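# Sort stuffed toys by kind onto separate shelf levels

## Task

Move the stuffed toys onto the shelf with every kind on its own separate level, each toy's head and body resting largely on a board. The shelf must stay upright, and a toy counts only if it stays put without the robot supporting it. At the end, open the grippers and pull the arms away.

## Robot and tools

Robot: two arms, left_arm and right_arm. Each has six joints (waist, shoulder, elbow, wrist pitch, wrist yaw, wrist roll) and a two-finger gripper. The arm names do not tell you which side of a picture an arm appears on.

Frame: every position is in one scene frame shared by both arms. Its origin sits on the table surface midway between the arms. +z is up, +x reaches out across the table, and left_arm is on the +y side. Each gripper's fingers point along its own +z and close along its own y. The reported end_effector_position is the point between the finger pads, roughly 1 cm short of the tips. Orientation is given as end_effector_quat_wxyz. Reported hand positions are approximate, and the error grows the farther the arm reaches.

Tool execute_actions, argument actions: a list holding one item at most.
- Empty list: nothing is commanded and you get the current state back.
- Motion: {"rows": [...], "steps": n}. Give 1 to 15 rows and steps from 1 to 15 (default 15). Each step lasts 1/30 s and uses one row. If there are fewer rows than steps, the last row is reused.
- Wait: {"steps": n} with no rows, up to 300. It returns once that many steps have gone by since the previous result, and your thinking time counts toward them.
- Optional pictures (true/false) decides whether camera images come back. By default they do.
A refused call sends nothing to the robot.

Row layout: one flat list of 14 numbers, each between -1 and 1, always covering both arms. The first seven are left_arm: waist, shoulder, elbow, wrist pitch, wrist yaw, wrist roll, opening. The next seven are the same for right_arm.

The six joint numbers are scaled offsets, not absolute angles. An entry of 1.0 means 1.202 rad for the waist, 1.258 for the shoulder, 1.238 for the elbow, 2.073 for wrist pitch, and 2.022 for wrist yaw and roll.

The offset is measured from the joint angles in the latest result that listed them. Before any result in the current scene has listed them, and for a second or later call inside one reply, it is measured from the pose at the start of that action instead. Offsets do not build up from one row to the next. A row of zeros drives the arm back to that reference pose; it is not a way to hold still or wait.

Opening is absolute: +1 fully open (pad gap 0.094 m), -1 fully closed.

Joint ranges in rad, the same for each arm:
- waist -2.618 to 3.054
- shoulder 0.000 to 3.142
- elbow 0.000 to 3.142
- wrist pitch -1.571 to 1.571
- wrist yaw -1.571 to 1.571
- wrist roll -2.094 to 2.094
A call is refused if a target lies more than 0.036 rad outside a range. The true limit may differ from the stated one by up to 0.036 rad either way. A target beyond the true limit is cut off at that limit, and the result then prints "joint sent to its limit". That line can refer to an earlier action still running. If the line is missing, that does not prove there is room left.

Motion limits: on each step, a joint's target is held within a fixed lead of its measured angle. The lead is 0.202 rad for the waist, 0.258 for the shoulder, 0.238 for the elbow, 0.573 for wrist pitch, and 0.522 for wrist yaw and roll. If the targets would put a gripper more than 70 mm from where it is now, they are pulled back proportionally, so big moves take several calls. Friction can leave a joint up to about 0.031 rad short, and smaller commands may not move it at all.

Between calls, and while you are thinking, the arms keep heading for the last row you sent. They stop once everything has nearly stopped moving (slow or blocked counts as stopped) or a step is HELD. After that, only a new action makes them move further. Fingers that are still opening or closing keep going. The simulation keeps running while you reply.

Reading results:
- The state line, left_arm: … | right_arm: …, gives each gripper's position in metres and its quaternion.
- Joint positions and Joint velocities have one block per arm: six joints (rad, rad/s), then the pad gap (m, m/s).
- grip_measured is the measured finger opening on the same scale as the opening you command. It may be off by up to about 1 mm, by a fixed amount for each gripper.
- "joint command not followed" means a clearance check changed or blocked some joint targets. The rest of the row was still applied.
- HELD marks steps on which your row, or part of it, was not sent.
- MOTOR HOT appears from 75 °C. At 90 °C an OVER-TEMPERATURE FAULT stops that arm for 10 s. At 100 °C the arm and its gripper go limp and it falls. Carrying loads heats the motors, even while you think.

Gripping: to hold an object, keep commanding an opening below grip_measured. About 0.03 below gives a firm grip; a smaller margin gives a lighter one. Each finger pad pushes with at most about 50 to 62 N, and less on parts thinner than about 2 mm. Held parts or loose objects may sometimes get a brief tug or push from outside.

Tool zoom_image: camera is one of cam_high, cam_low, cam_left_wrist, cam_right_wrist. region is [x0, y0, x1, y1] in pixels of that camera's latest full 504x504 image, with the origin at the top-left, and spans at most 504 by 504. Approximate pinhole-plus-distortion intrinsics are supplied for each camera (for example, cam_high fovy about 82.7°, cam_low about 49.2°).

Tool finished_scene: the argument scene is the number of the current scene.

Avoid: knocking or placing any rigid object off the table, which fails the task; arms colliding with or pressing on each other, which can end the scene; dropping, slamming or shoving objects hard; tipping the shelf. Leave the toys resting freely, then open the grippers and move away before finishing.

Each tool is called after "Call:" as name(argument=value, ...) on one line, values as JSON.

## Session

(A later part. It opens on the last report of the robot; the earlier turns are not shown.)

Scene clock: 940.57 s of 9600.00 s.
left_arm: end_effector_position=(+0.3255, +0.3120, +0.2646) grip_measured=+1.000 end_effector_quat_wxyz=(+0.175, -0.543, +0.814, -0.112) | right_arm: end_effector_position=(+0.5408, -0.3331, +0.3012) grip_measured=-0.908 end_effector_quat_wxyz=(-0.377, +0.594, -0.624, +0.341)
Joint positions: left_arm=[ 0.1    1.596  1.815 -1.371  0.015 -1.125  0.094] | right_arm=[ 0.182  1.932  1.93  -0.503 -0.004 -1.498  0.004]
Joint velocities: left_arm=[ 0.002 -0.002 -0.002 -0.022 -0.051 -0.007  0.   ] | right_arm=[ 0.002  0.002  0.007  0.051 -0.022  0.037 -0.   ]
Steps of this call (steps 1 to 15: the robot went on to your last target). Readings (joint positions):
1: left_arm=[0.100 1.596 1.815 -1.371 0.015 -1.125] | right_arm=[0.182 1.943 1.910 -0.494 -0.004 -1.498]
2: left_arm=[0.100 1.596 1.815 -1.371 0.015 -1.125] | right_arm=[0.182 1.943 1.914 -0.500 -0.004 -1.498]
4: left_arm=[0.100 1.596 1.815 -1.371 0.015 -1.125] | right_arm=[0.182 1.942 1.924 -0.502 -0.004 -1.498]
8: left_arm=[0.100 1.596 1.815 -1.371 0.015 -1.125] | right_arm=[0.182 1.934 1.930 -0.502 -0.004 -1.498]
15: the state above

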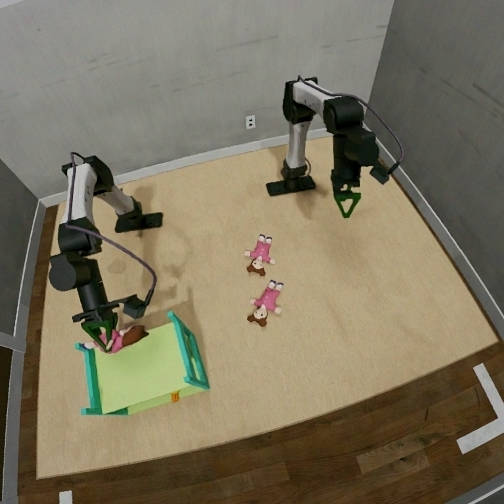

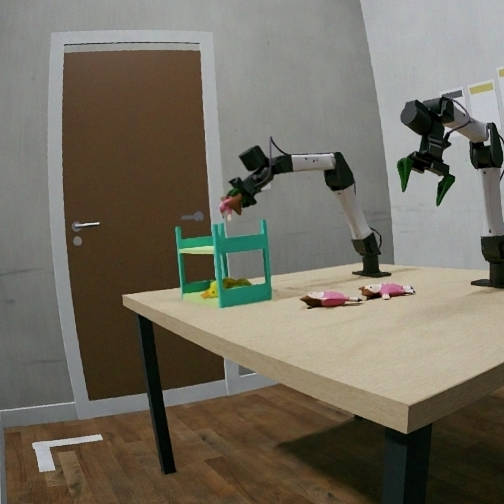

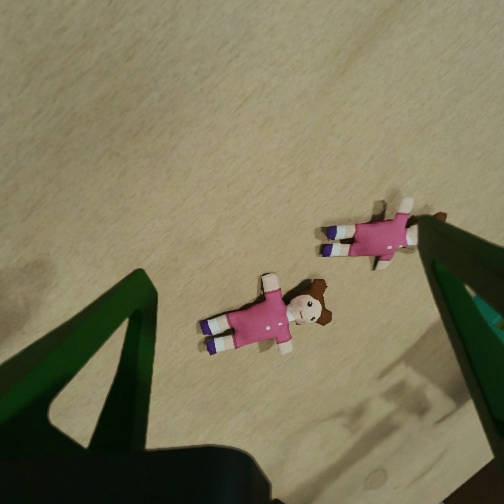

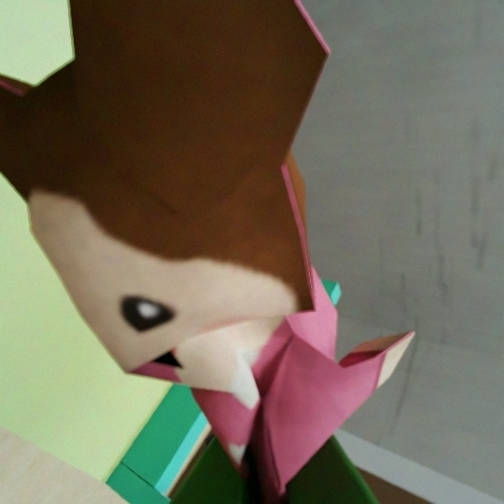

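Call:
execute_actions(actions=[{"rows":[[0,0,0,0,0,0,1,0.05,0,0,0.04,0,0,-0.92],[0,0,0,0,0,0,1,0.1,0,0,0.08,0,0,-0.92],[0,0,0,0,0,0,1,0.1,0,0,0.08,0,0,-0.92],[0,0,0,0,0,0,1,0.1,0,0,0.08,0,0,-0.92],[0,0,0,0,0,0,1,0.1,0,0,0.08,0,0,-0.92],[0,0,0,0,0,0,1,0.1,0.03,0,0.08,0,0,-0.92],[0,0,0,0,0,0,1,0.1,0.06,0,0.08,0,0,-0.92],[0,0,0,0,0,0,1,0.1,0.09,0,0.08,0,0,-0.92]],"steps":15}])

Call:
execute_actions(actions=[{"steps":15}])

Scene clock: 954.57 s of 9600.00 s.
left_arm: end_effector_position=(+0.3255, +0.3120, +0.2646) grip_measured=+1.000 end_effector_quat_wxyz=(+0.175, -0.543, +0.814, -0.112) | right_arm: end_effector_position=(+0.5726, -0.2532, +0.2525) grip_measured=-0.908 end_effector_quat_wxyz=(-0.399, +0.633, -0.584, +0.315)
Joint positions: left_arm=[ 0.1    1.596  1.815 -1.371  0.015 -1.125  0.094] | right_arm=[ 0.311  2.069  1.93  -0.366 -0.006 -1.498  0.004]
Joint velocities: left_arm=[-0.002 -0.012 -0.002 -0.007  0.007  0.022  0.   ] | right_arm=[-0.017  0.193  0.007 -0.095  0.007 -0.037 -0.   ]
Steps of this call (steps 1 to 15: the robot went on to your last target; steps 16 to 90: nothing new was sent; then 10.50 s passed at rest; steps 91 to 105: all 15 steps of this action). Readings (joint positions):
91: left_arm=[0.100 1.596 1.815 -1.371 0.015 -1.125] | right_arm=[0.186 1.932 1.930 -0.500 -0.003 -1.498]
92: left_arm=[0.100 1.596 1.815 -1.371 0.015 -1.125] | right_arm=[0.198 1.932 1.930 -0.485 0.002 -1.498]
94: left_arm=[0.100 1.596 1.815 -1.371 0.015 -1.125] | right_arm=[0.242 1.934 1.930 -0.443 0.005 -1.498]
98: left_arm=[0.100 1.596 1.815 -1.371 0.015 -1.125] | right_arm=[0.315 1.953 1.930 -0.379 -0.004 -1.498]
105: the state above

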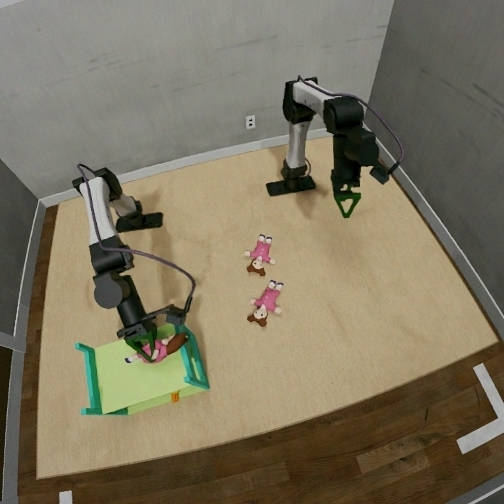

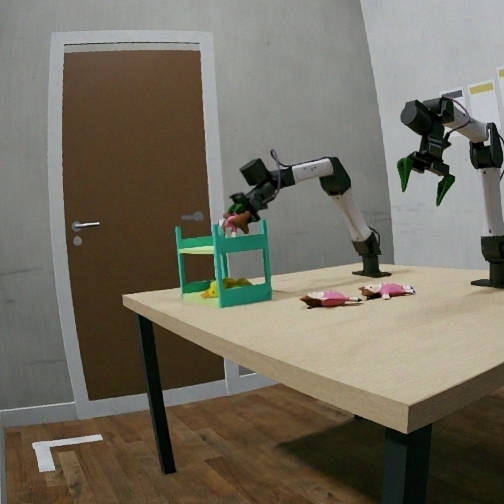

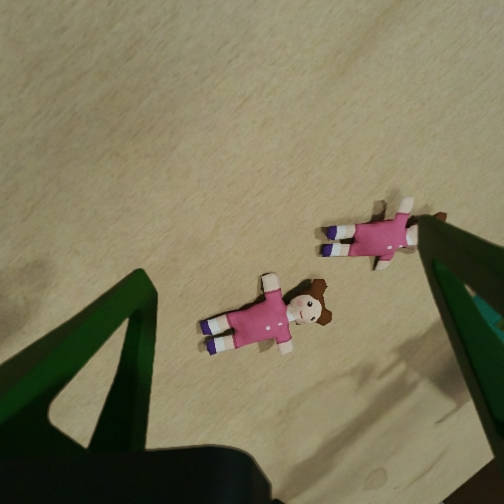

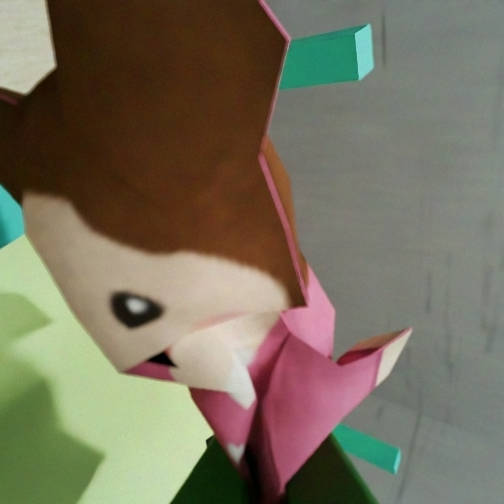

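Scene clock: 955.07 s of 9600.00 s.
left_arm: end_effector_position=(+0.3255, +0.3120, +0.2646) grip_measured=+1.000 end_effector_quat_wxyz=(+0.175, -0.543, +0.814, -0.112) | right_arm: end_effector_position=(+0.5729, -0.2532, +0.2514) grip_measured=-0.908 end_effector_quat_wxyz=(-0.398, +0.633, -0.584, +0.315)
Joint positions: left_arm=[ 0.1    1.596  1.815 -1.371  0.015 -1.125  0.094] | right_arm=[ 0.311  2.07   1.93  -0.365 -0.006 -1.498  0.004]
Joint velocities: left_arm=[-0.002 -0.012  0.007 -0.007  0.066 -0.022  0.   ] | right_arm=[-0.007  0.027 -0.017 -0.066  0.007  0.007  0.   ]
Steps of this call (steps 1 to 15: the robot went on to your last target). Readings (joint positions):
1: left_arm=[0.100 1.596 1.815 -1.371 0.015 -1.125] | right_arm=[0.311 2.073 1.930 -0.369 -0.006 -1.498]
2: left_arm=[0.100 1.596 1.815 -1.371 0.015 -1.125] | right_arm=[0.311 2.074 1.930 -0.370 -0.006 -1.498]
4: left_arm=[0.100 1.596 1.815 -1.371 0.015 -1.125] | right_arm=[0.311 2.072 1.930 -0.368 -0.006 -1.498]
8: left_arm=[0.100 1.596 1.815 -1.371 0.015 -1.125] | right_arm=[0.311 2.070 1.930 -0.365 -0.006 -1.498]
15: the state above
All arms were judged still, so your last target was given up. Only a new action makes them travel on or press farther. Fingers that are still opening or closing keep moving.

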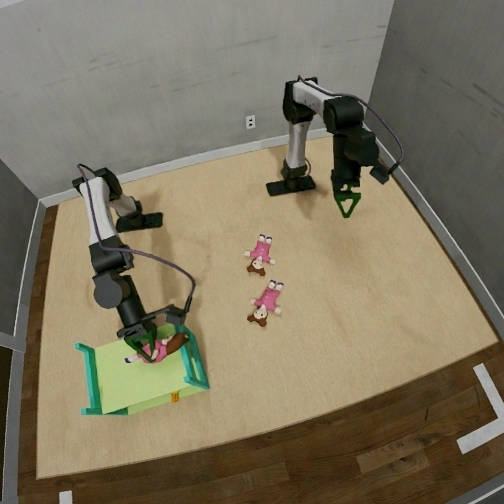

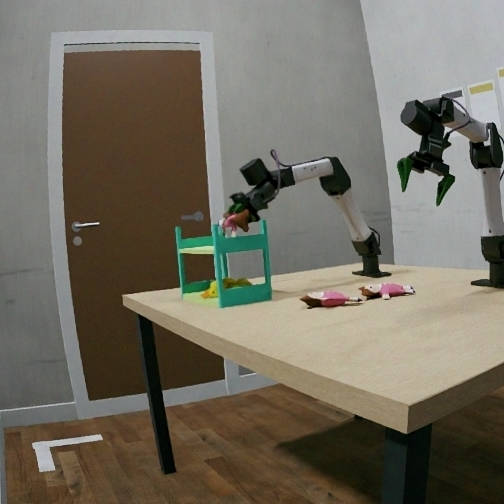

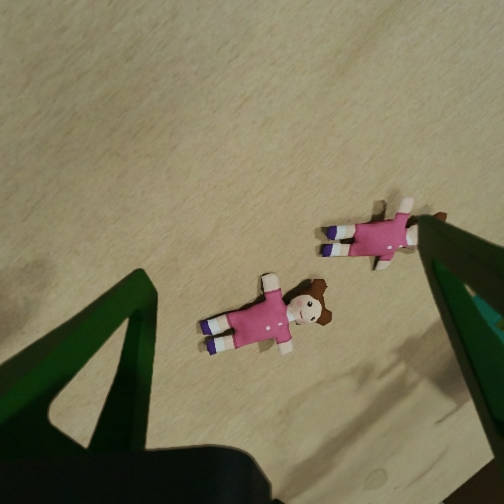

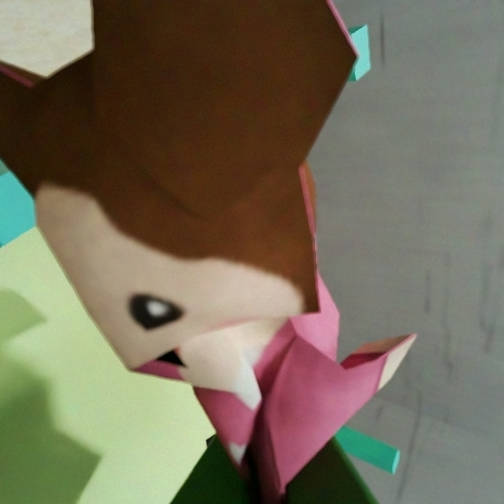

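Call:
execute_actions(actions=[{"rows":[[0,0,0,0,0,0,1,-0.06,0,0.04,0.03,0,0,-0.92],[0,0,0,0,0,0,1,-0.06,0,0.04,0.03,0,0,-0.92],[0,0,0,0,0,0,1,-0.06,0,0.04,0.03,0,0,-0.92],[0,0,0,0,0,0,1,-0.06,0.04,0.04,0.03,0,0,-0.92],[0,0,0,0,0,0,1,-0.06,0.08,0.04,0.03,0,0,-0.92]],"steps":15}])

Call:
execute_actions(actions=[{"rows":[[0,0,0,0,0,0,1,0,0,0,0,0,0,1]],"steps":15}])

Scene clock: 962.93 s of 9600.00 s.
left_arm: end_effector_position=(+0.3255, +0.3120, +0.2646) grip_measured=+1.000 end_effector_quat_wxyz=(+0.175, -0.543, +0.814, -0.112) | right_arm: end_effector_position=(+0.6019, -0.2984, +0.2091) grip_measured=-0.909 end_effector_quat_wxyz=(-0.377, +0.615, -0.613, +0.321)
Joint positions: left_arm=[ 0.1    1.596  1.815 -1.371  0.015 -1.125  0.094] | right_arm=[ 0.233  2.187  1.967 -0.315 -0.009 -1.498  0.004]
Joint velocities: left_arm=[ 0.007 -0.002 -0.017 -0.066  0.037  0.007  0.   ] | right_arm=[-0.007  0.002 -0.002  0.11  -0.007 -0.037  0.   ]
Steps of this call (steps 1 to 90: nothing new was sent; then 4.37 s passed at rest; steps 91 to 105: all 15 steps of this action). Readings (joint positions):
91: left_arm=[0.100 1.596 1.815 -1.371 0.015 -1.125] | right_arm=[0.306 2.070 1.932 -0.364 -0.008 -1.498]
92: left_arm=[0.100 1.596 1.815 -1.371 0.015 -1.125] | right_arm=[0.299 2.072 1.936 -0.362 -0.010 -1.498]
94: left_arm=[0.100 1.596 1.815 -1.371 0.015 -1.125] | right_arm=[0.273 2.077 1.945 -0.352 -0.010 -1.498]
98: left_arm=[0.100 1.596 1.815 -1.371 0.015 -1.125] | right_arm=[0.235 2.132 1.967 -0.315 -0.009 -1.498]
105: the state above

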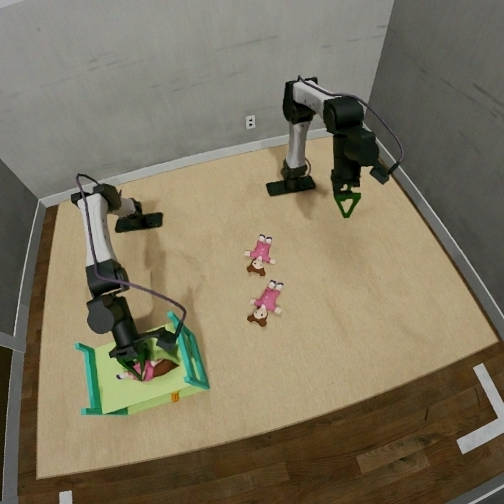

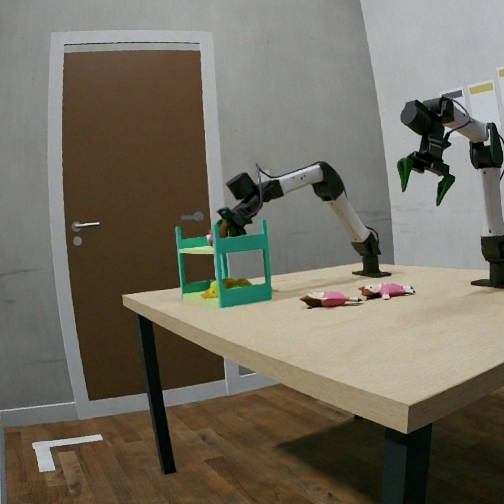

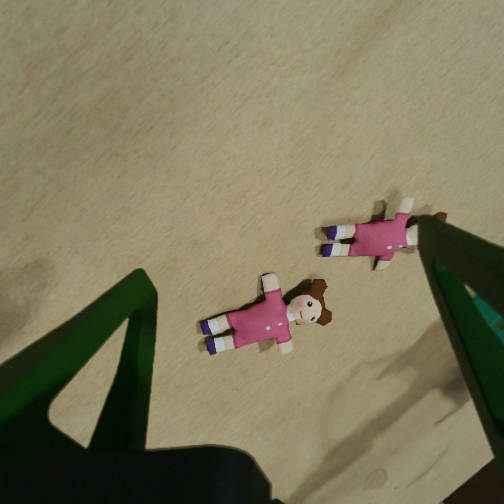

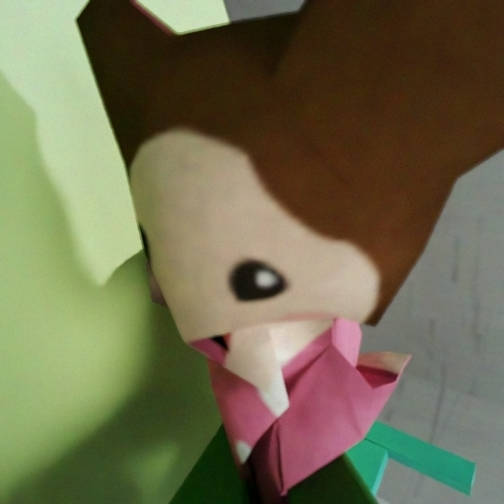

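Scene clock: 963.43 s of 9600.00 s.
left_arm: end_effector_position=(+0.3255, +0.3120, +0.2646) grip_measured=+1.000 end_effector_quat_wxyz=(+0.175, -0.543, +0.814, -0.112) | right_arm: end_effector_position=(+0.6085, -0.2983, +0.2332) grip_measured=+1.000 end_effector_quat_wxyz=(-0.404, +0.600, -0.598, +0.346)
Joint positions: left_arm=[ 0.1    1.596  1.815 -1.371  0.015 -1.125  0.094] | right_arm=[ 0.233  2.173  1.969 -0.246 -0.007 -1.498  0.094]
Joint velocities: left_arm=[ 0.012  0.002 -0.007  0.007 -0.095 -0.022  0.   ] | right_arm=[-0.002 -0.017  0.022  0.022  0.037  0.007  0.   ]
Steps of this call (steps 1 to 15: all 15 steps of this action). Readings (joint positions):
1: left_arm=[0.100 1.596 1.815 -1.371 0.015 -1.125] | right_arm=[0.233 2.186 1.967 -0.311 -0.009 -1.498]
2: left_arm=[0.100 1.596 1.815 -1.371 0.015 -1.125] | right_arm=[0.233 2.186 1.967 -0.310 -0.009 -1.498]
4: left_arm=[0.100 1.596 1.815 -1.371 0.015 -1.125] | right_arm=[0.233 2.186 1.967 -0.292 -0.008 -1.498]
8: left_arm=[0.100 1.596 1.815 -1.371 0.015 -1.125] | right_arm=[0.233 2.173 1.969 -0.248 -0.007 -1.498]
15: the state above

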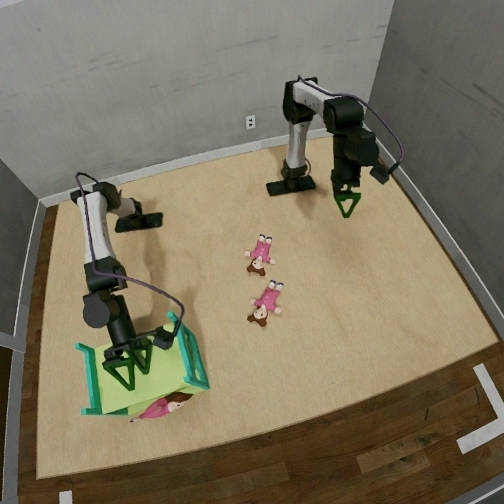

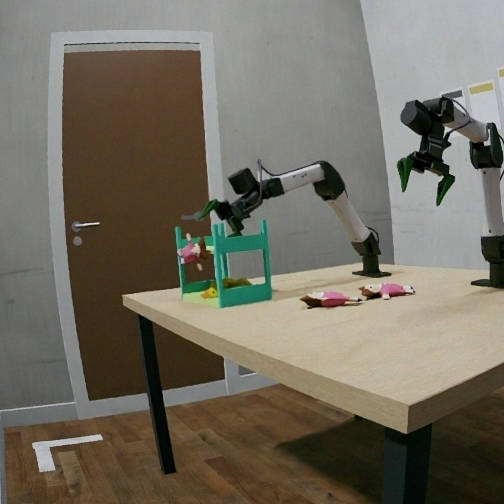

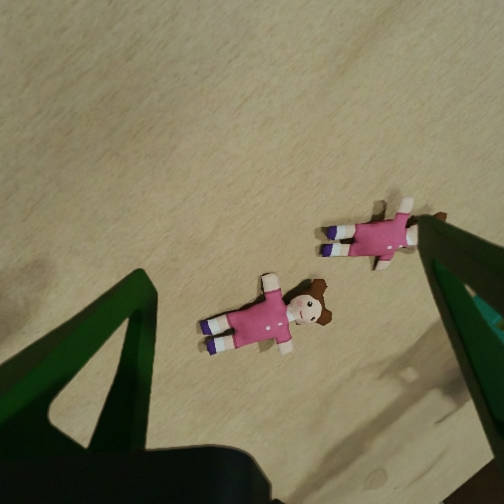

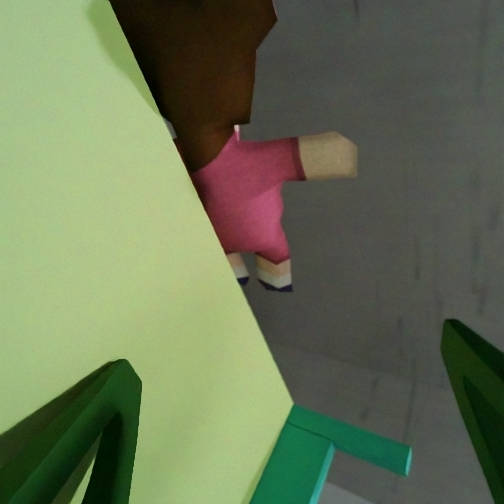

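Call:
execute_actions(actions=[{"rows":[[0,0,0,0,0,0,1,0,-0.15,0,0,0,0,1],[0,0,0,0,0,0,1,0,-0.3,-0.1,0,0,0,1],[0,0,0,0,0,0,1,0,-0.45,-0.3,0,0,0,1],[0,0,0,0,0,0,1,0,-0.6,-0.5,0,0,0,1],[0,0,0,0,0,0,1,0,-0.7,-0.7,0,0,0.7,1]],"steps":15}])

Call:
execute_actions(actions=[{"steps":30}])

Scene clock: 973.43 s of 9600.00 s.
left_arm: end_effector_position=(+0.3255, +0.3120, +0.2646) grip_measured=+1.000 end_effector_quat_wxyz=(+0.175, -0.543, +0.814, -0.112) | right_arm: end_effector_position=(+0.3857, -0.3143, +0.3037) grip_measured=+1.000 end_effector_quat_wxyz=(+0.551, -0.222, +0.797, -0.108)
Joint positions: left_arm=[ 0.1    1.596  1.815 -1.371  0.015 -1.125  0.094] | right_arm=[ 0.233  1.265  1.14  -0.253 -0.007 -0.468  0.094]
Joint velocities: left_arm=[-0.002 -0.022 -0.007  0.007 -0.11   0.022  0.   ] | right_arm=[ 0.002 -0.022 -0.032  0.095 -0.11   2.527  0.   ]
Steps of this call (steps 1 to 15: the robot went on to your last target; steps 16 to 90: nothing new was sent; then 6.50 s passed at rest; steps 91 to 105: all 15 steps of this action). Readings (joint positions):
91: left_arm=[0.100 1.596 1.815 -1.371 0.015 -1.125] | right_arm=[0.233 2.162 1.968 -0.246 -0.007 -1.498]
92: left_arm=[0.100 1.596 1.815 -1.371 0.015 -1.125] | right_arm=[0.233 2.142 1.948 -0.250 -0.007 -1.498]
94: left_arm=[0.100 1.596 1.815 -1.371 0.015 -1.125] | right_arm=[0.233 2.021 1.801 -0.240 -0.007 -1.498]
98: left_arm=[0.100 1.596 1.815 -1.371 0.015 -1.125] | right_arm=[0.233 1.690 1.468 -0.249 -0.007 -1.138]
105: the state above

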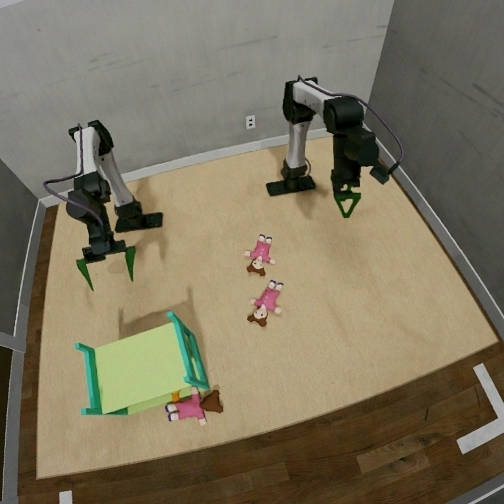

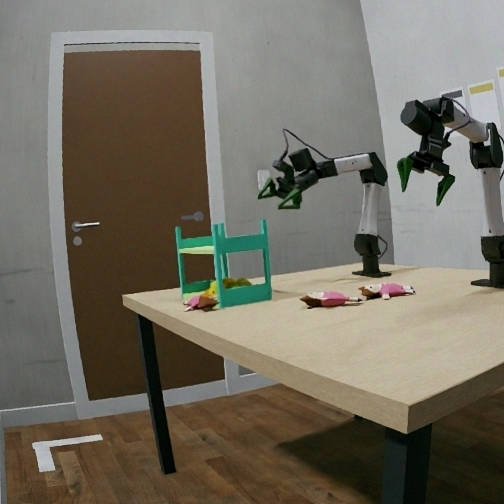

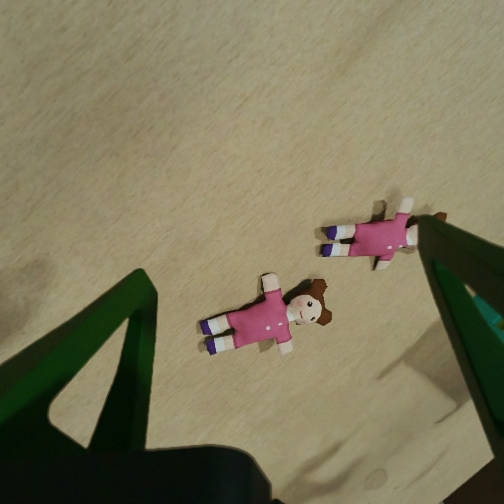

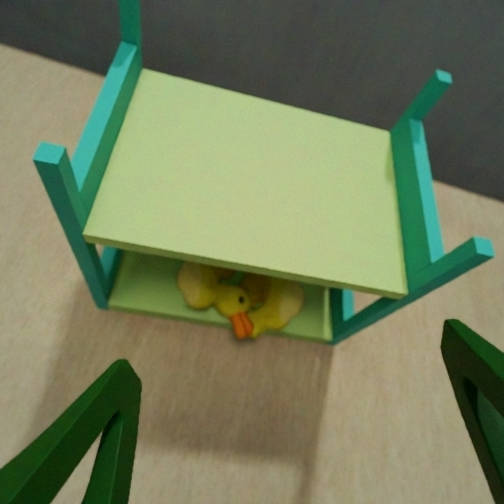

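Scene clock: 974.43 s of 9600.00 s.
left_arm: end_effector_position=(+0.3255, +0.3120, +0.2646) grip_measured=+1.000 end_effector_quat_wxyz=(+0.175, -0.543, +0.814, -0.112) | right_arm: end_effector_position=(+0.3877, -0.3141, +0.2856) grip_measured=+1.000 end_effector_quat_wxyz=(+0.545, -0.072, +0.835, -0.003)
Joint positions: left_arm=[ 0.1    1.596  1.815 -1.371  0.015 -1.125  0.094] | right_arm=[ 0.233  1.283  1.117 -0.251 -0.007 -0.095  0.094]
Joint velocities: left_arm=[ 0.002 -0.012 -0.012 -0.037 -0.022 -0.051  0.   ] | right_arm=[-0.002 -0.002 -0.012 -0.037  0.037 -0.022  0.   ]
Steps of this call (steps 1 to 30: the robot went on to your last target). Readings (joint positions):
1: left_arm=[0.100 1.596 1.815 -1.371 0.015 -1.125] | right_arm=[0.233 1.265 1.139 -0.248 -0.007 -0.392]
2: left_arm=[0.100 1.596 1.815 -1.371 0.015 -1.125] | right_arm=[0.233 1.268 1.136 -0.247 -0.007 -0.332]
4: left_arm=[0.100 1.596 1.815 -1.371 0.015 -1.125] | right_arm=[0.233 1.274 1.125 -0.247 -0.007 -0.246]
8: left_arm=[0.100 1.596 1.815 -1.371 0.015 -1.125] | right_arm=[0.233 1.283 1.117 -0.251 -0.007 -0.156]
30: the state above

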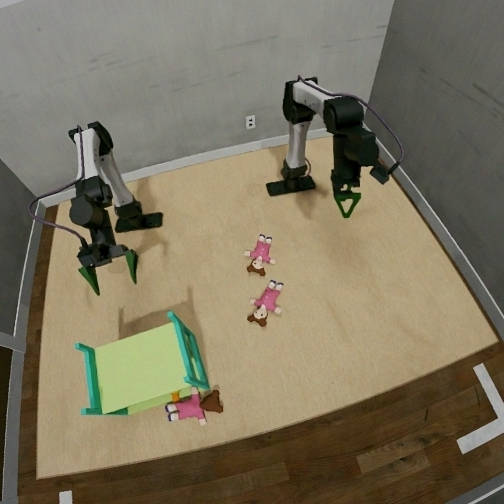

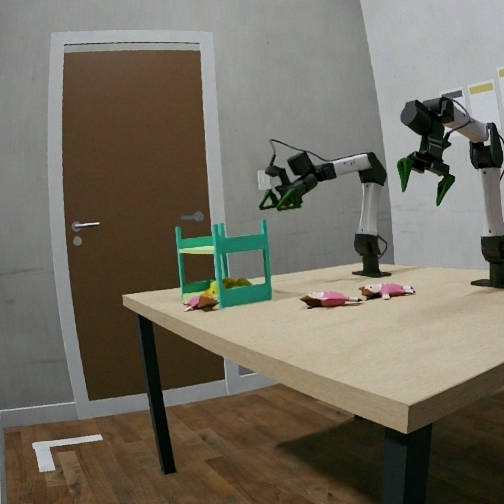

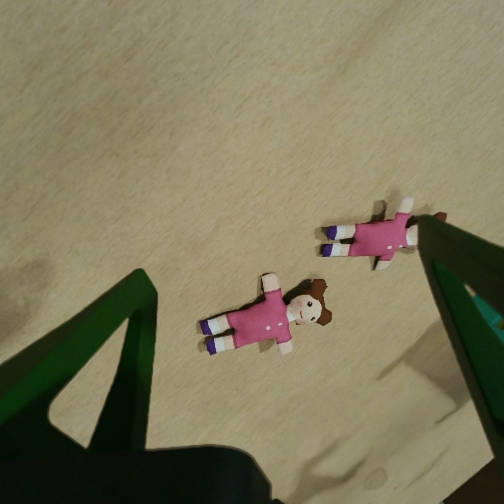

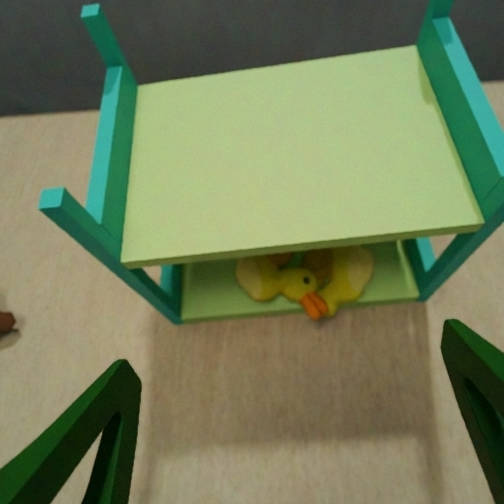

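Call:
execute_actions(actions=[{"rows":[[-0.3,0,-0.1,0.04,0,0.13,1,0,0,0,0,0,0,1],[-0.55,0,-0.228,0.078,0,0.26,1,0,0,0,0,0,0,1],[-0.55,0,-0.228,0.078,0,0.26,1,0,0,0,0,0,0,1],[-0.55,0.1,-0.228,0.078,0,0.26,1,0,0,0,0,0,0,1],[-0.55,0.237,-0.228,0.078,0,0.26,1,0,0,0,0,0,0,1]],"steps":15}])

Call:
execute_actions(actions=[{"steps":25}])

Scene clock: 1001.30 s of 9600.00 s.
left_arm: end_effector_position=(+0.2578, +0.0924, +0.0769) grip_measured=+1.000 end_effector_quat_wxyz=(-0.024, -0.023, +0.999, +0.007) | right_arm: end_effector_position=(+0.3877, -0.3141, +0.2856) grip_measured=+1.000 end_effector_quat_wxyz=(+0.545, -0.071, +0.835, -0.003)
Joint positions: left_arm=[-0.565  1.925  1.531 -1.223  0.017 -0.655  0.094] | right_arm=[ 0.233  1.283  1.117 -0.251 -0.007 -0.094  0.094]
Joint velocities: left_arm=[-0.877  0.017 -0.085 -0.022  0.212  0.418  0.   ] | right_arm=[-0.012  0.007 -0.012  0.007 -0.022  0.022  0.   ]
Steps of this call (steps 1 to 15: the robot went on to your last target; steps 16 to 90: nothing new was sent; then 23.37 s passed at rest; steps 91 to 105: all 15 steps of this action). Readings (joint positions):
91: left_arm=[0.080 1.594 1.800 -1.358 0.003 -1.094] | right_arm=[0.233 1.283 1.117 -0.251 -0.007 -0.094]
92: left_arm=[0.036 1.584 1.759 -1.329 -0.004 -1.030] | right_arm=[0.233 1.283 1.117 -0.251 -0.007 -0.094]
94: left_arm=[-0.070 1.589 1.668 -1.297 0.000 -0.919] | right_arm=[0.233 1.283 1.117 -0.251 -0.007 -0.094]
98: left_arm=[-0.224 1.742 1.608 -1.274 0.005 -0.808] | right_arm=[0.233 1.283 1.117 -0.251 -0.007 -0.094]
105: the state above

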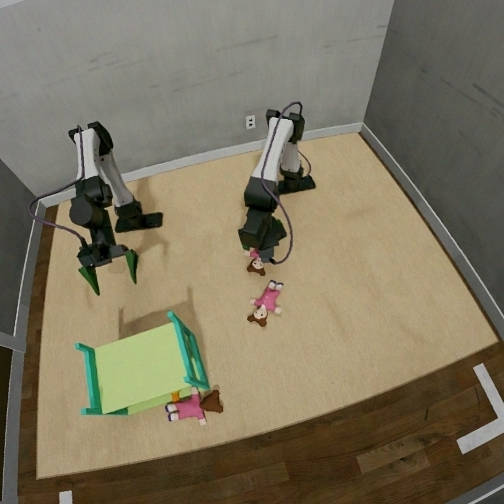

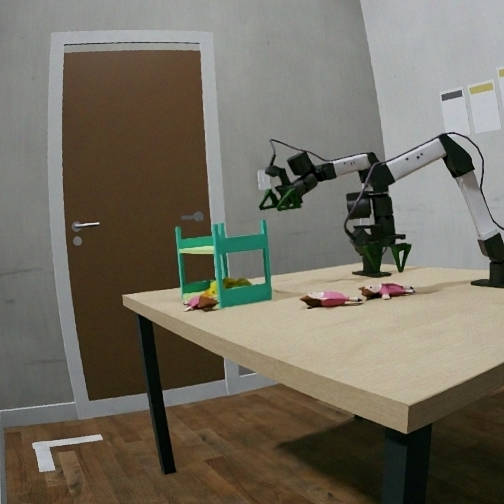

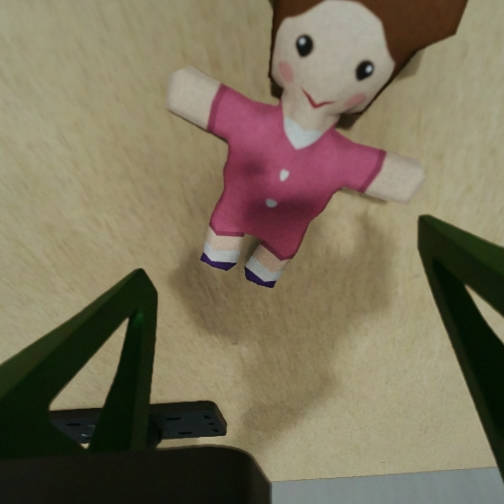

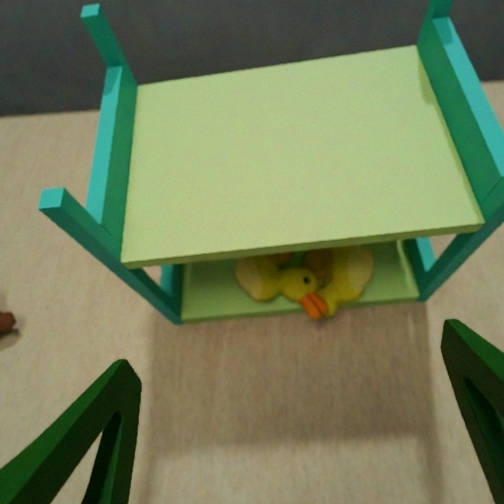

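Scene clock: 1002.13 s of 9600.00 s.
left_arm: end_effector_position=(+0.2584, +0.0919, +0.0812) grip_measured=+1.000 end_effector_quat_wxyz=(-0.019, +0.002, +1.000, +0.000) | right_arm: end_effector_position=(+0.3877, -0.3141, +0.2856) grip_measured=+1.000 end_effector_quat_wxyz=(+0.545, -0.071, +0.835, -0.003)
Joint positions: left_arm=[-0.564  1.911  1.53  -1.221  0.021 -0.606  0.094] | right_arm=[ 0.233  1.283  1.117 -0.251 -0.007 -0.094  0.094]
Joint velocities: left_arm=[-0.007 -0.007  0.017 -0.007 -0.007 -0.037  0.   ] | right_arm=[ 0.007  0.007 -0.012  0.007 -0.022 -0.022  0.   ]
Steps of this call (steps 1 to 25: the robot went on to your last target). Readings (joint positions):
1: left_arm=[-0.586 1.924 1.530 -1.223 0.023 -0.644] | right_arm=[0.233 1.283 1.117 -0.251 -0.007 -0.094]
2: left_arm=[-0.593 1.921 1.530 -1.221 0.025 -0.635] | right_arm=[0.233 1.283 1.117 -0.251 -0.007 -0.094]
4: left_arm=[-0.584 1.914 1.530 -1.221 0.025 -0.624] | right_arm=[0.233 1.283 1.117 -0.251 -0.007 -0.094]
8: left_arm=[-0.564 1.911 1.530 -1.221 0.021 -0.613] | right_arm=[0.233 1.283 1.117 -0.251 -0.007 -0.094]
25: the state above

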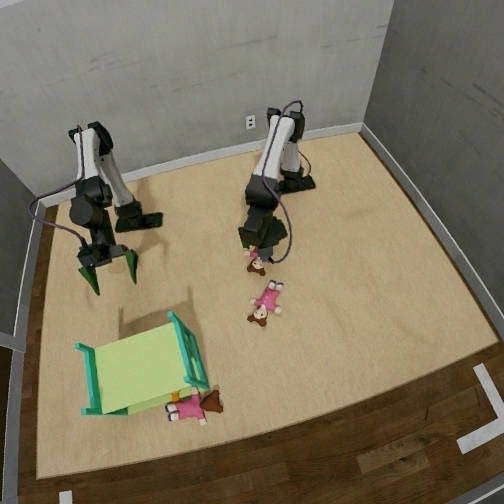

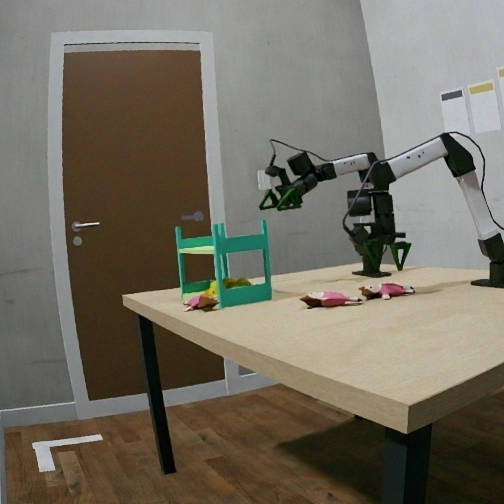

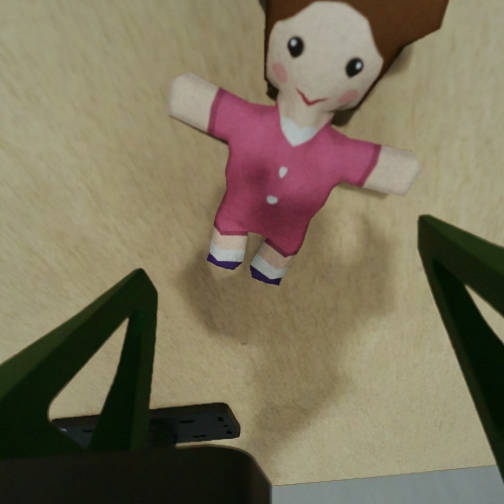

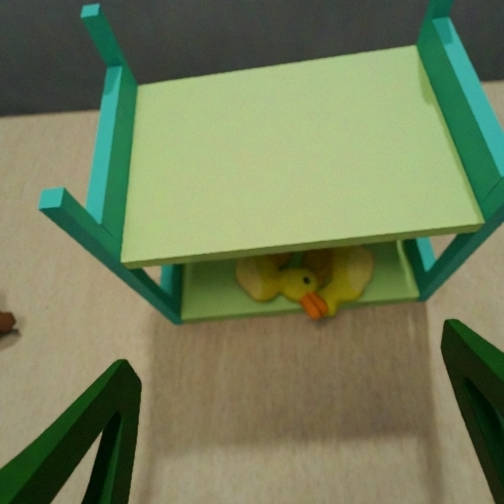

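Call:
execute_actions(actions=[{"rows":[[0,0,0,0.05,0,0.08,1,0,0,0,0,0,0,1],[0,0,-0.04,0.1,0,0.08,1,0,0,0,0,0,0,1],[0,0,-0.08,0.148,0,0.08,1,0,0,0,0,0,0,1],[0,0,-0.08,0.148,0,0.08,1,0,0,0,0,0,0,1],[0,0,-0.12,0.148,0,0.08,1,0,0,0,0,0,0,1],[0,0,-0.12,0.148,0,0.08,1,0,0,0,0,0,0,1],[0,0.03,-0.16,0.148,0,0.08,1,0,0,0,0,0,0,1],[0,0.03,-0.16,0.148,0,0.08,1,0,0,0,0,0,0,1],[0,0.03,-0.2,0.148,0,0.08,1,0,0,0,0,0,0,1]],"steps":15}])

Call:
execute_actions(actions=[{"steps":20}])

Scene clock: 1014.23 s of 9600.00 s.
left_arm: end_effector_position=(+0.2481, +0.0984, +0.0086) grip_measured=+1.000 end_effector_quat_wxyz=(-0.024, +0.076, +0.997, +0.000) | right_arm: end_effector_position=(+0.3877, -0.3141, +0.2856) grip_measured=+1.000 end_effector_quat_wxyz=(+0.545, -0.071, +0.835, -0.003)
Joint positions: left_arm=[-0.564  1.953  1.287 -0.946  0.024 -0.456  0.094] | right_arm=[ 0.233  1.283  1.117 -0.251 -0.007 -0.094  0.094]
Joint velocities: left_arm=[-0.002 -0.007 -0.037  0.154  0.022  0.022  0.   ] | right_arm=[-0.007  0.007  0.022 -0.007 -0.007 -0.037  0.   ]
Steps of this call (steps 1 to 15: the robot went on to your last target; steps 16 to 90: nothing new was sent; then 8.60 s passed at rest; steps 91 to 105: all 15 steps of this action). Readings (joint positions):
91: left_arm=[-0.564 1.911 1.530 -1.214 0.021 -0.585] | right_arm=[0.233 1.283 1.117 -0.251 -0.007 -0.094]
92: left_arm=[-0.564 1.911 1.524 -1.188 0.021 -0.558] | right_arm=[0.233 1.283 1.117 -0.251 -0.007 -0.094]
94: left_arm=[-0.564 1.909 1.486 -1.092 0.021 -0.519] | right_arm=[0.233 1.283 1.117 -0.251 -0.007 -0.094]
98: left_arm=[-0.564 1.918 1.384 -0.985 0.021 -0.478] | right_arm=[0.233 1.283 1.117 -0.251 -0.007 -0.094]
105: the state above

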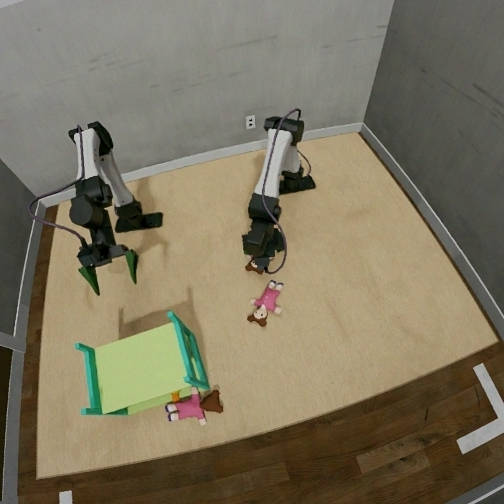

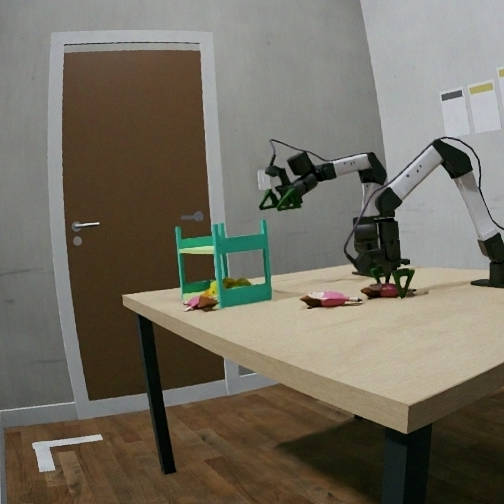

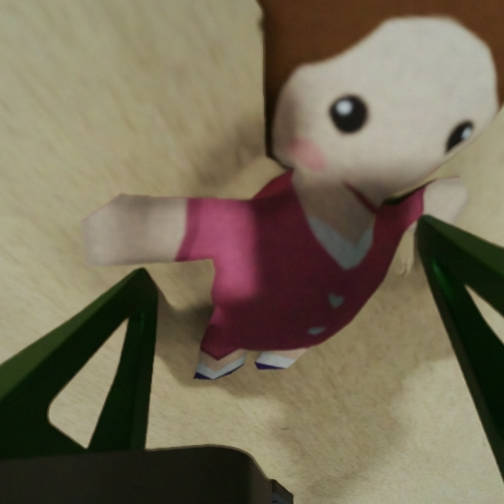

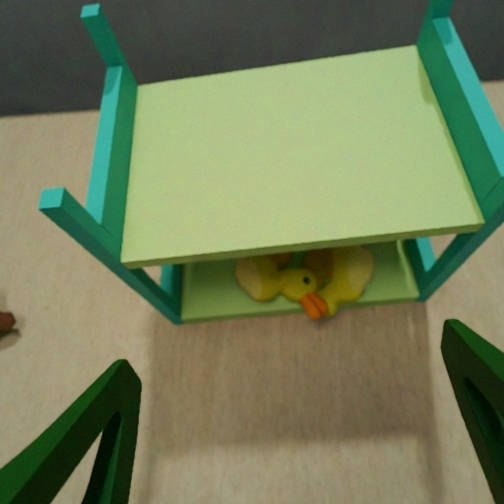

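Scene clock: 1014.90 s of 9600.00 s.
left_arm: end_effector_position=(+0.2503, +0.0969, +0.0085) grip_measured=+1.000 end_effector_quat_wxyz=(-0.019, +0.080, +0.997, -0.003) | right_arm: end_effector_position=(+0.3877, -0.3141, +0.2856) grip_measured=+1.000 end_effector_quat_wxyz=(+0.545, -0.071, +0.835, -0.003)
Joint positions: left_arm=[-0.564  1.953  1.287 -0.935  0.024 -0.449  0.094] | right_arm=[ 0.233  1.283  1.117 -0.251 -0.007 -0.094  0.094]
Joint velocities: left_arm=[ 0.002 -0.002  0.002 -0.037 -0.007 -0.007  0.   ] | right_arm=[ 0.012  0.007 -0.017 -0.022  0.037 -0.051  0.   ]
Steps of this call (steps 1 to 20: the robot went on to your last target). Readings (joint positions):
1: left_arm=[-0.564 1.953 1.287 -0.943 0.024 -0.454] | right_arm=[0.233 1.283 1.117 -0.251 -0.007 -0.094]
2: left_arm=[-0.564 1.953 1.287 -0.942 0.024 -0.453] | right_arm=[0.233 1.283 1.117 -0.251 -0.007 -0.094]
4: left_arm=[-0.564 1.953 1.287 -0.939 0.024 -0.452] | right_arm=[0.233 1.283 1.117 -0.251 -0.007 -0.094]
8: left_arm=[-0.564 1.953 1.287 -0.937 0.024 -0.450] | right_arm=[0.233 1.283 1.117 -0.251 -0.007 -0.094]
20: the state above

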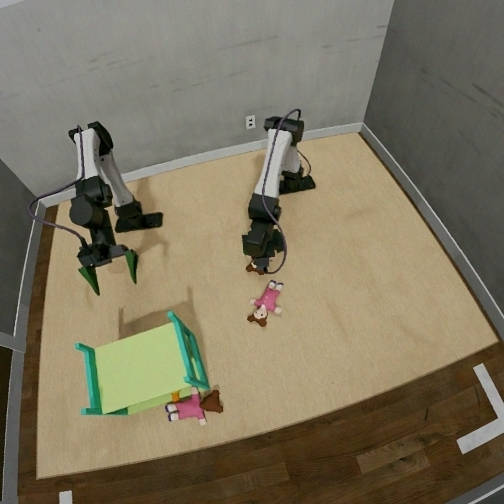

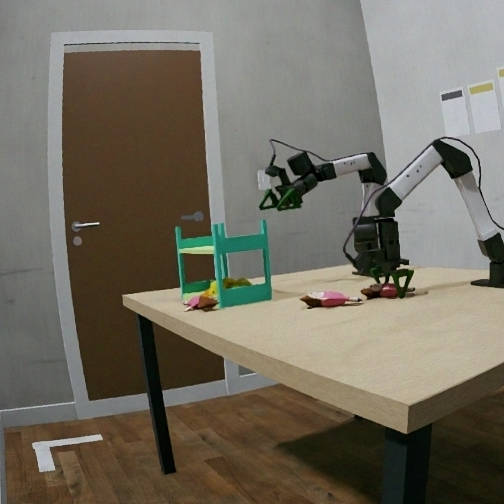

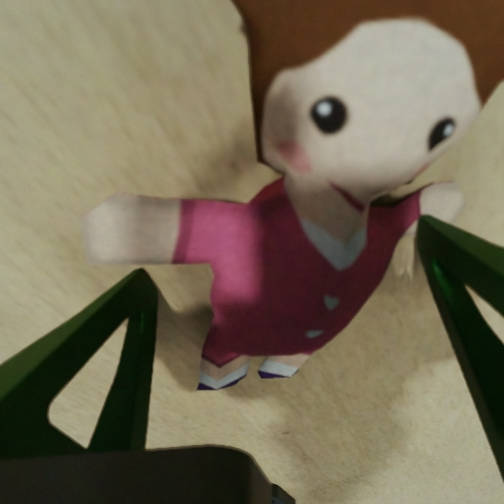

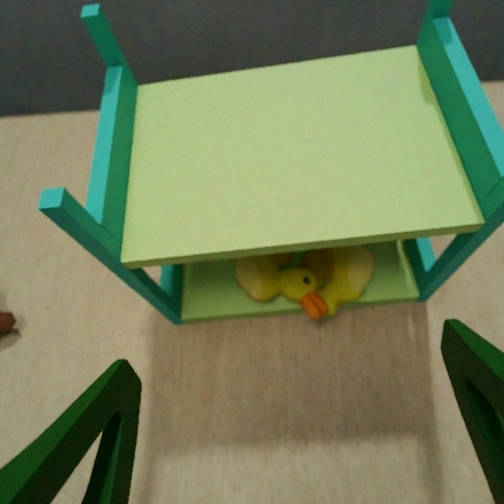

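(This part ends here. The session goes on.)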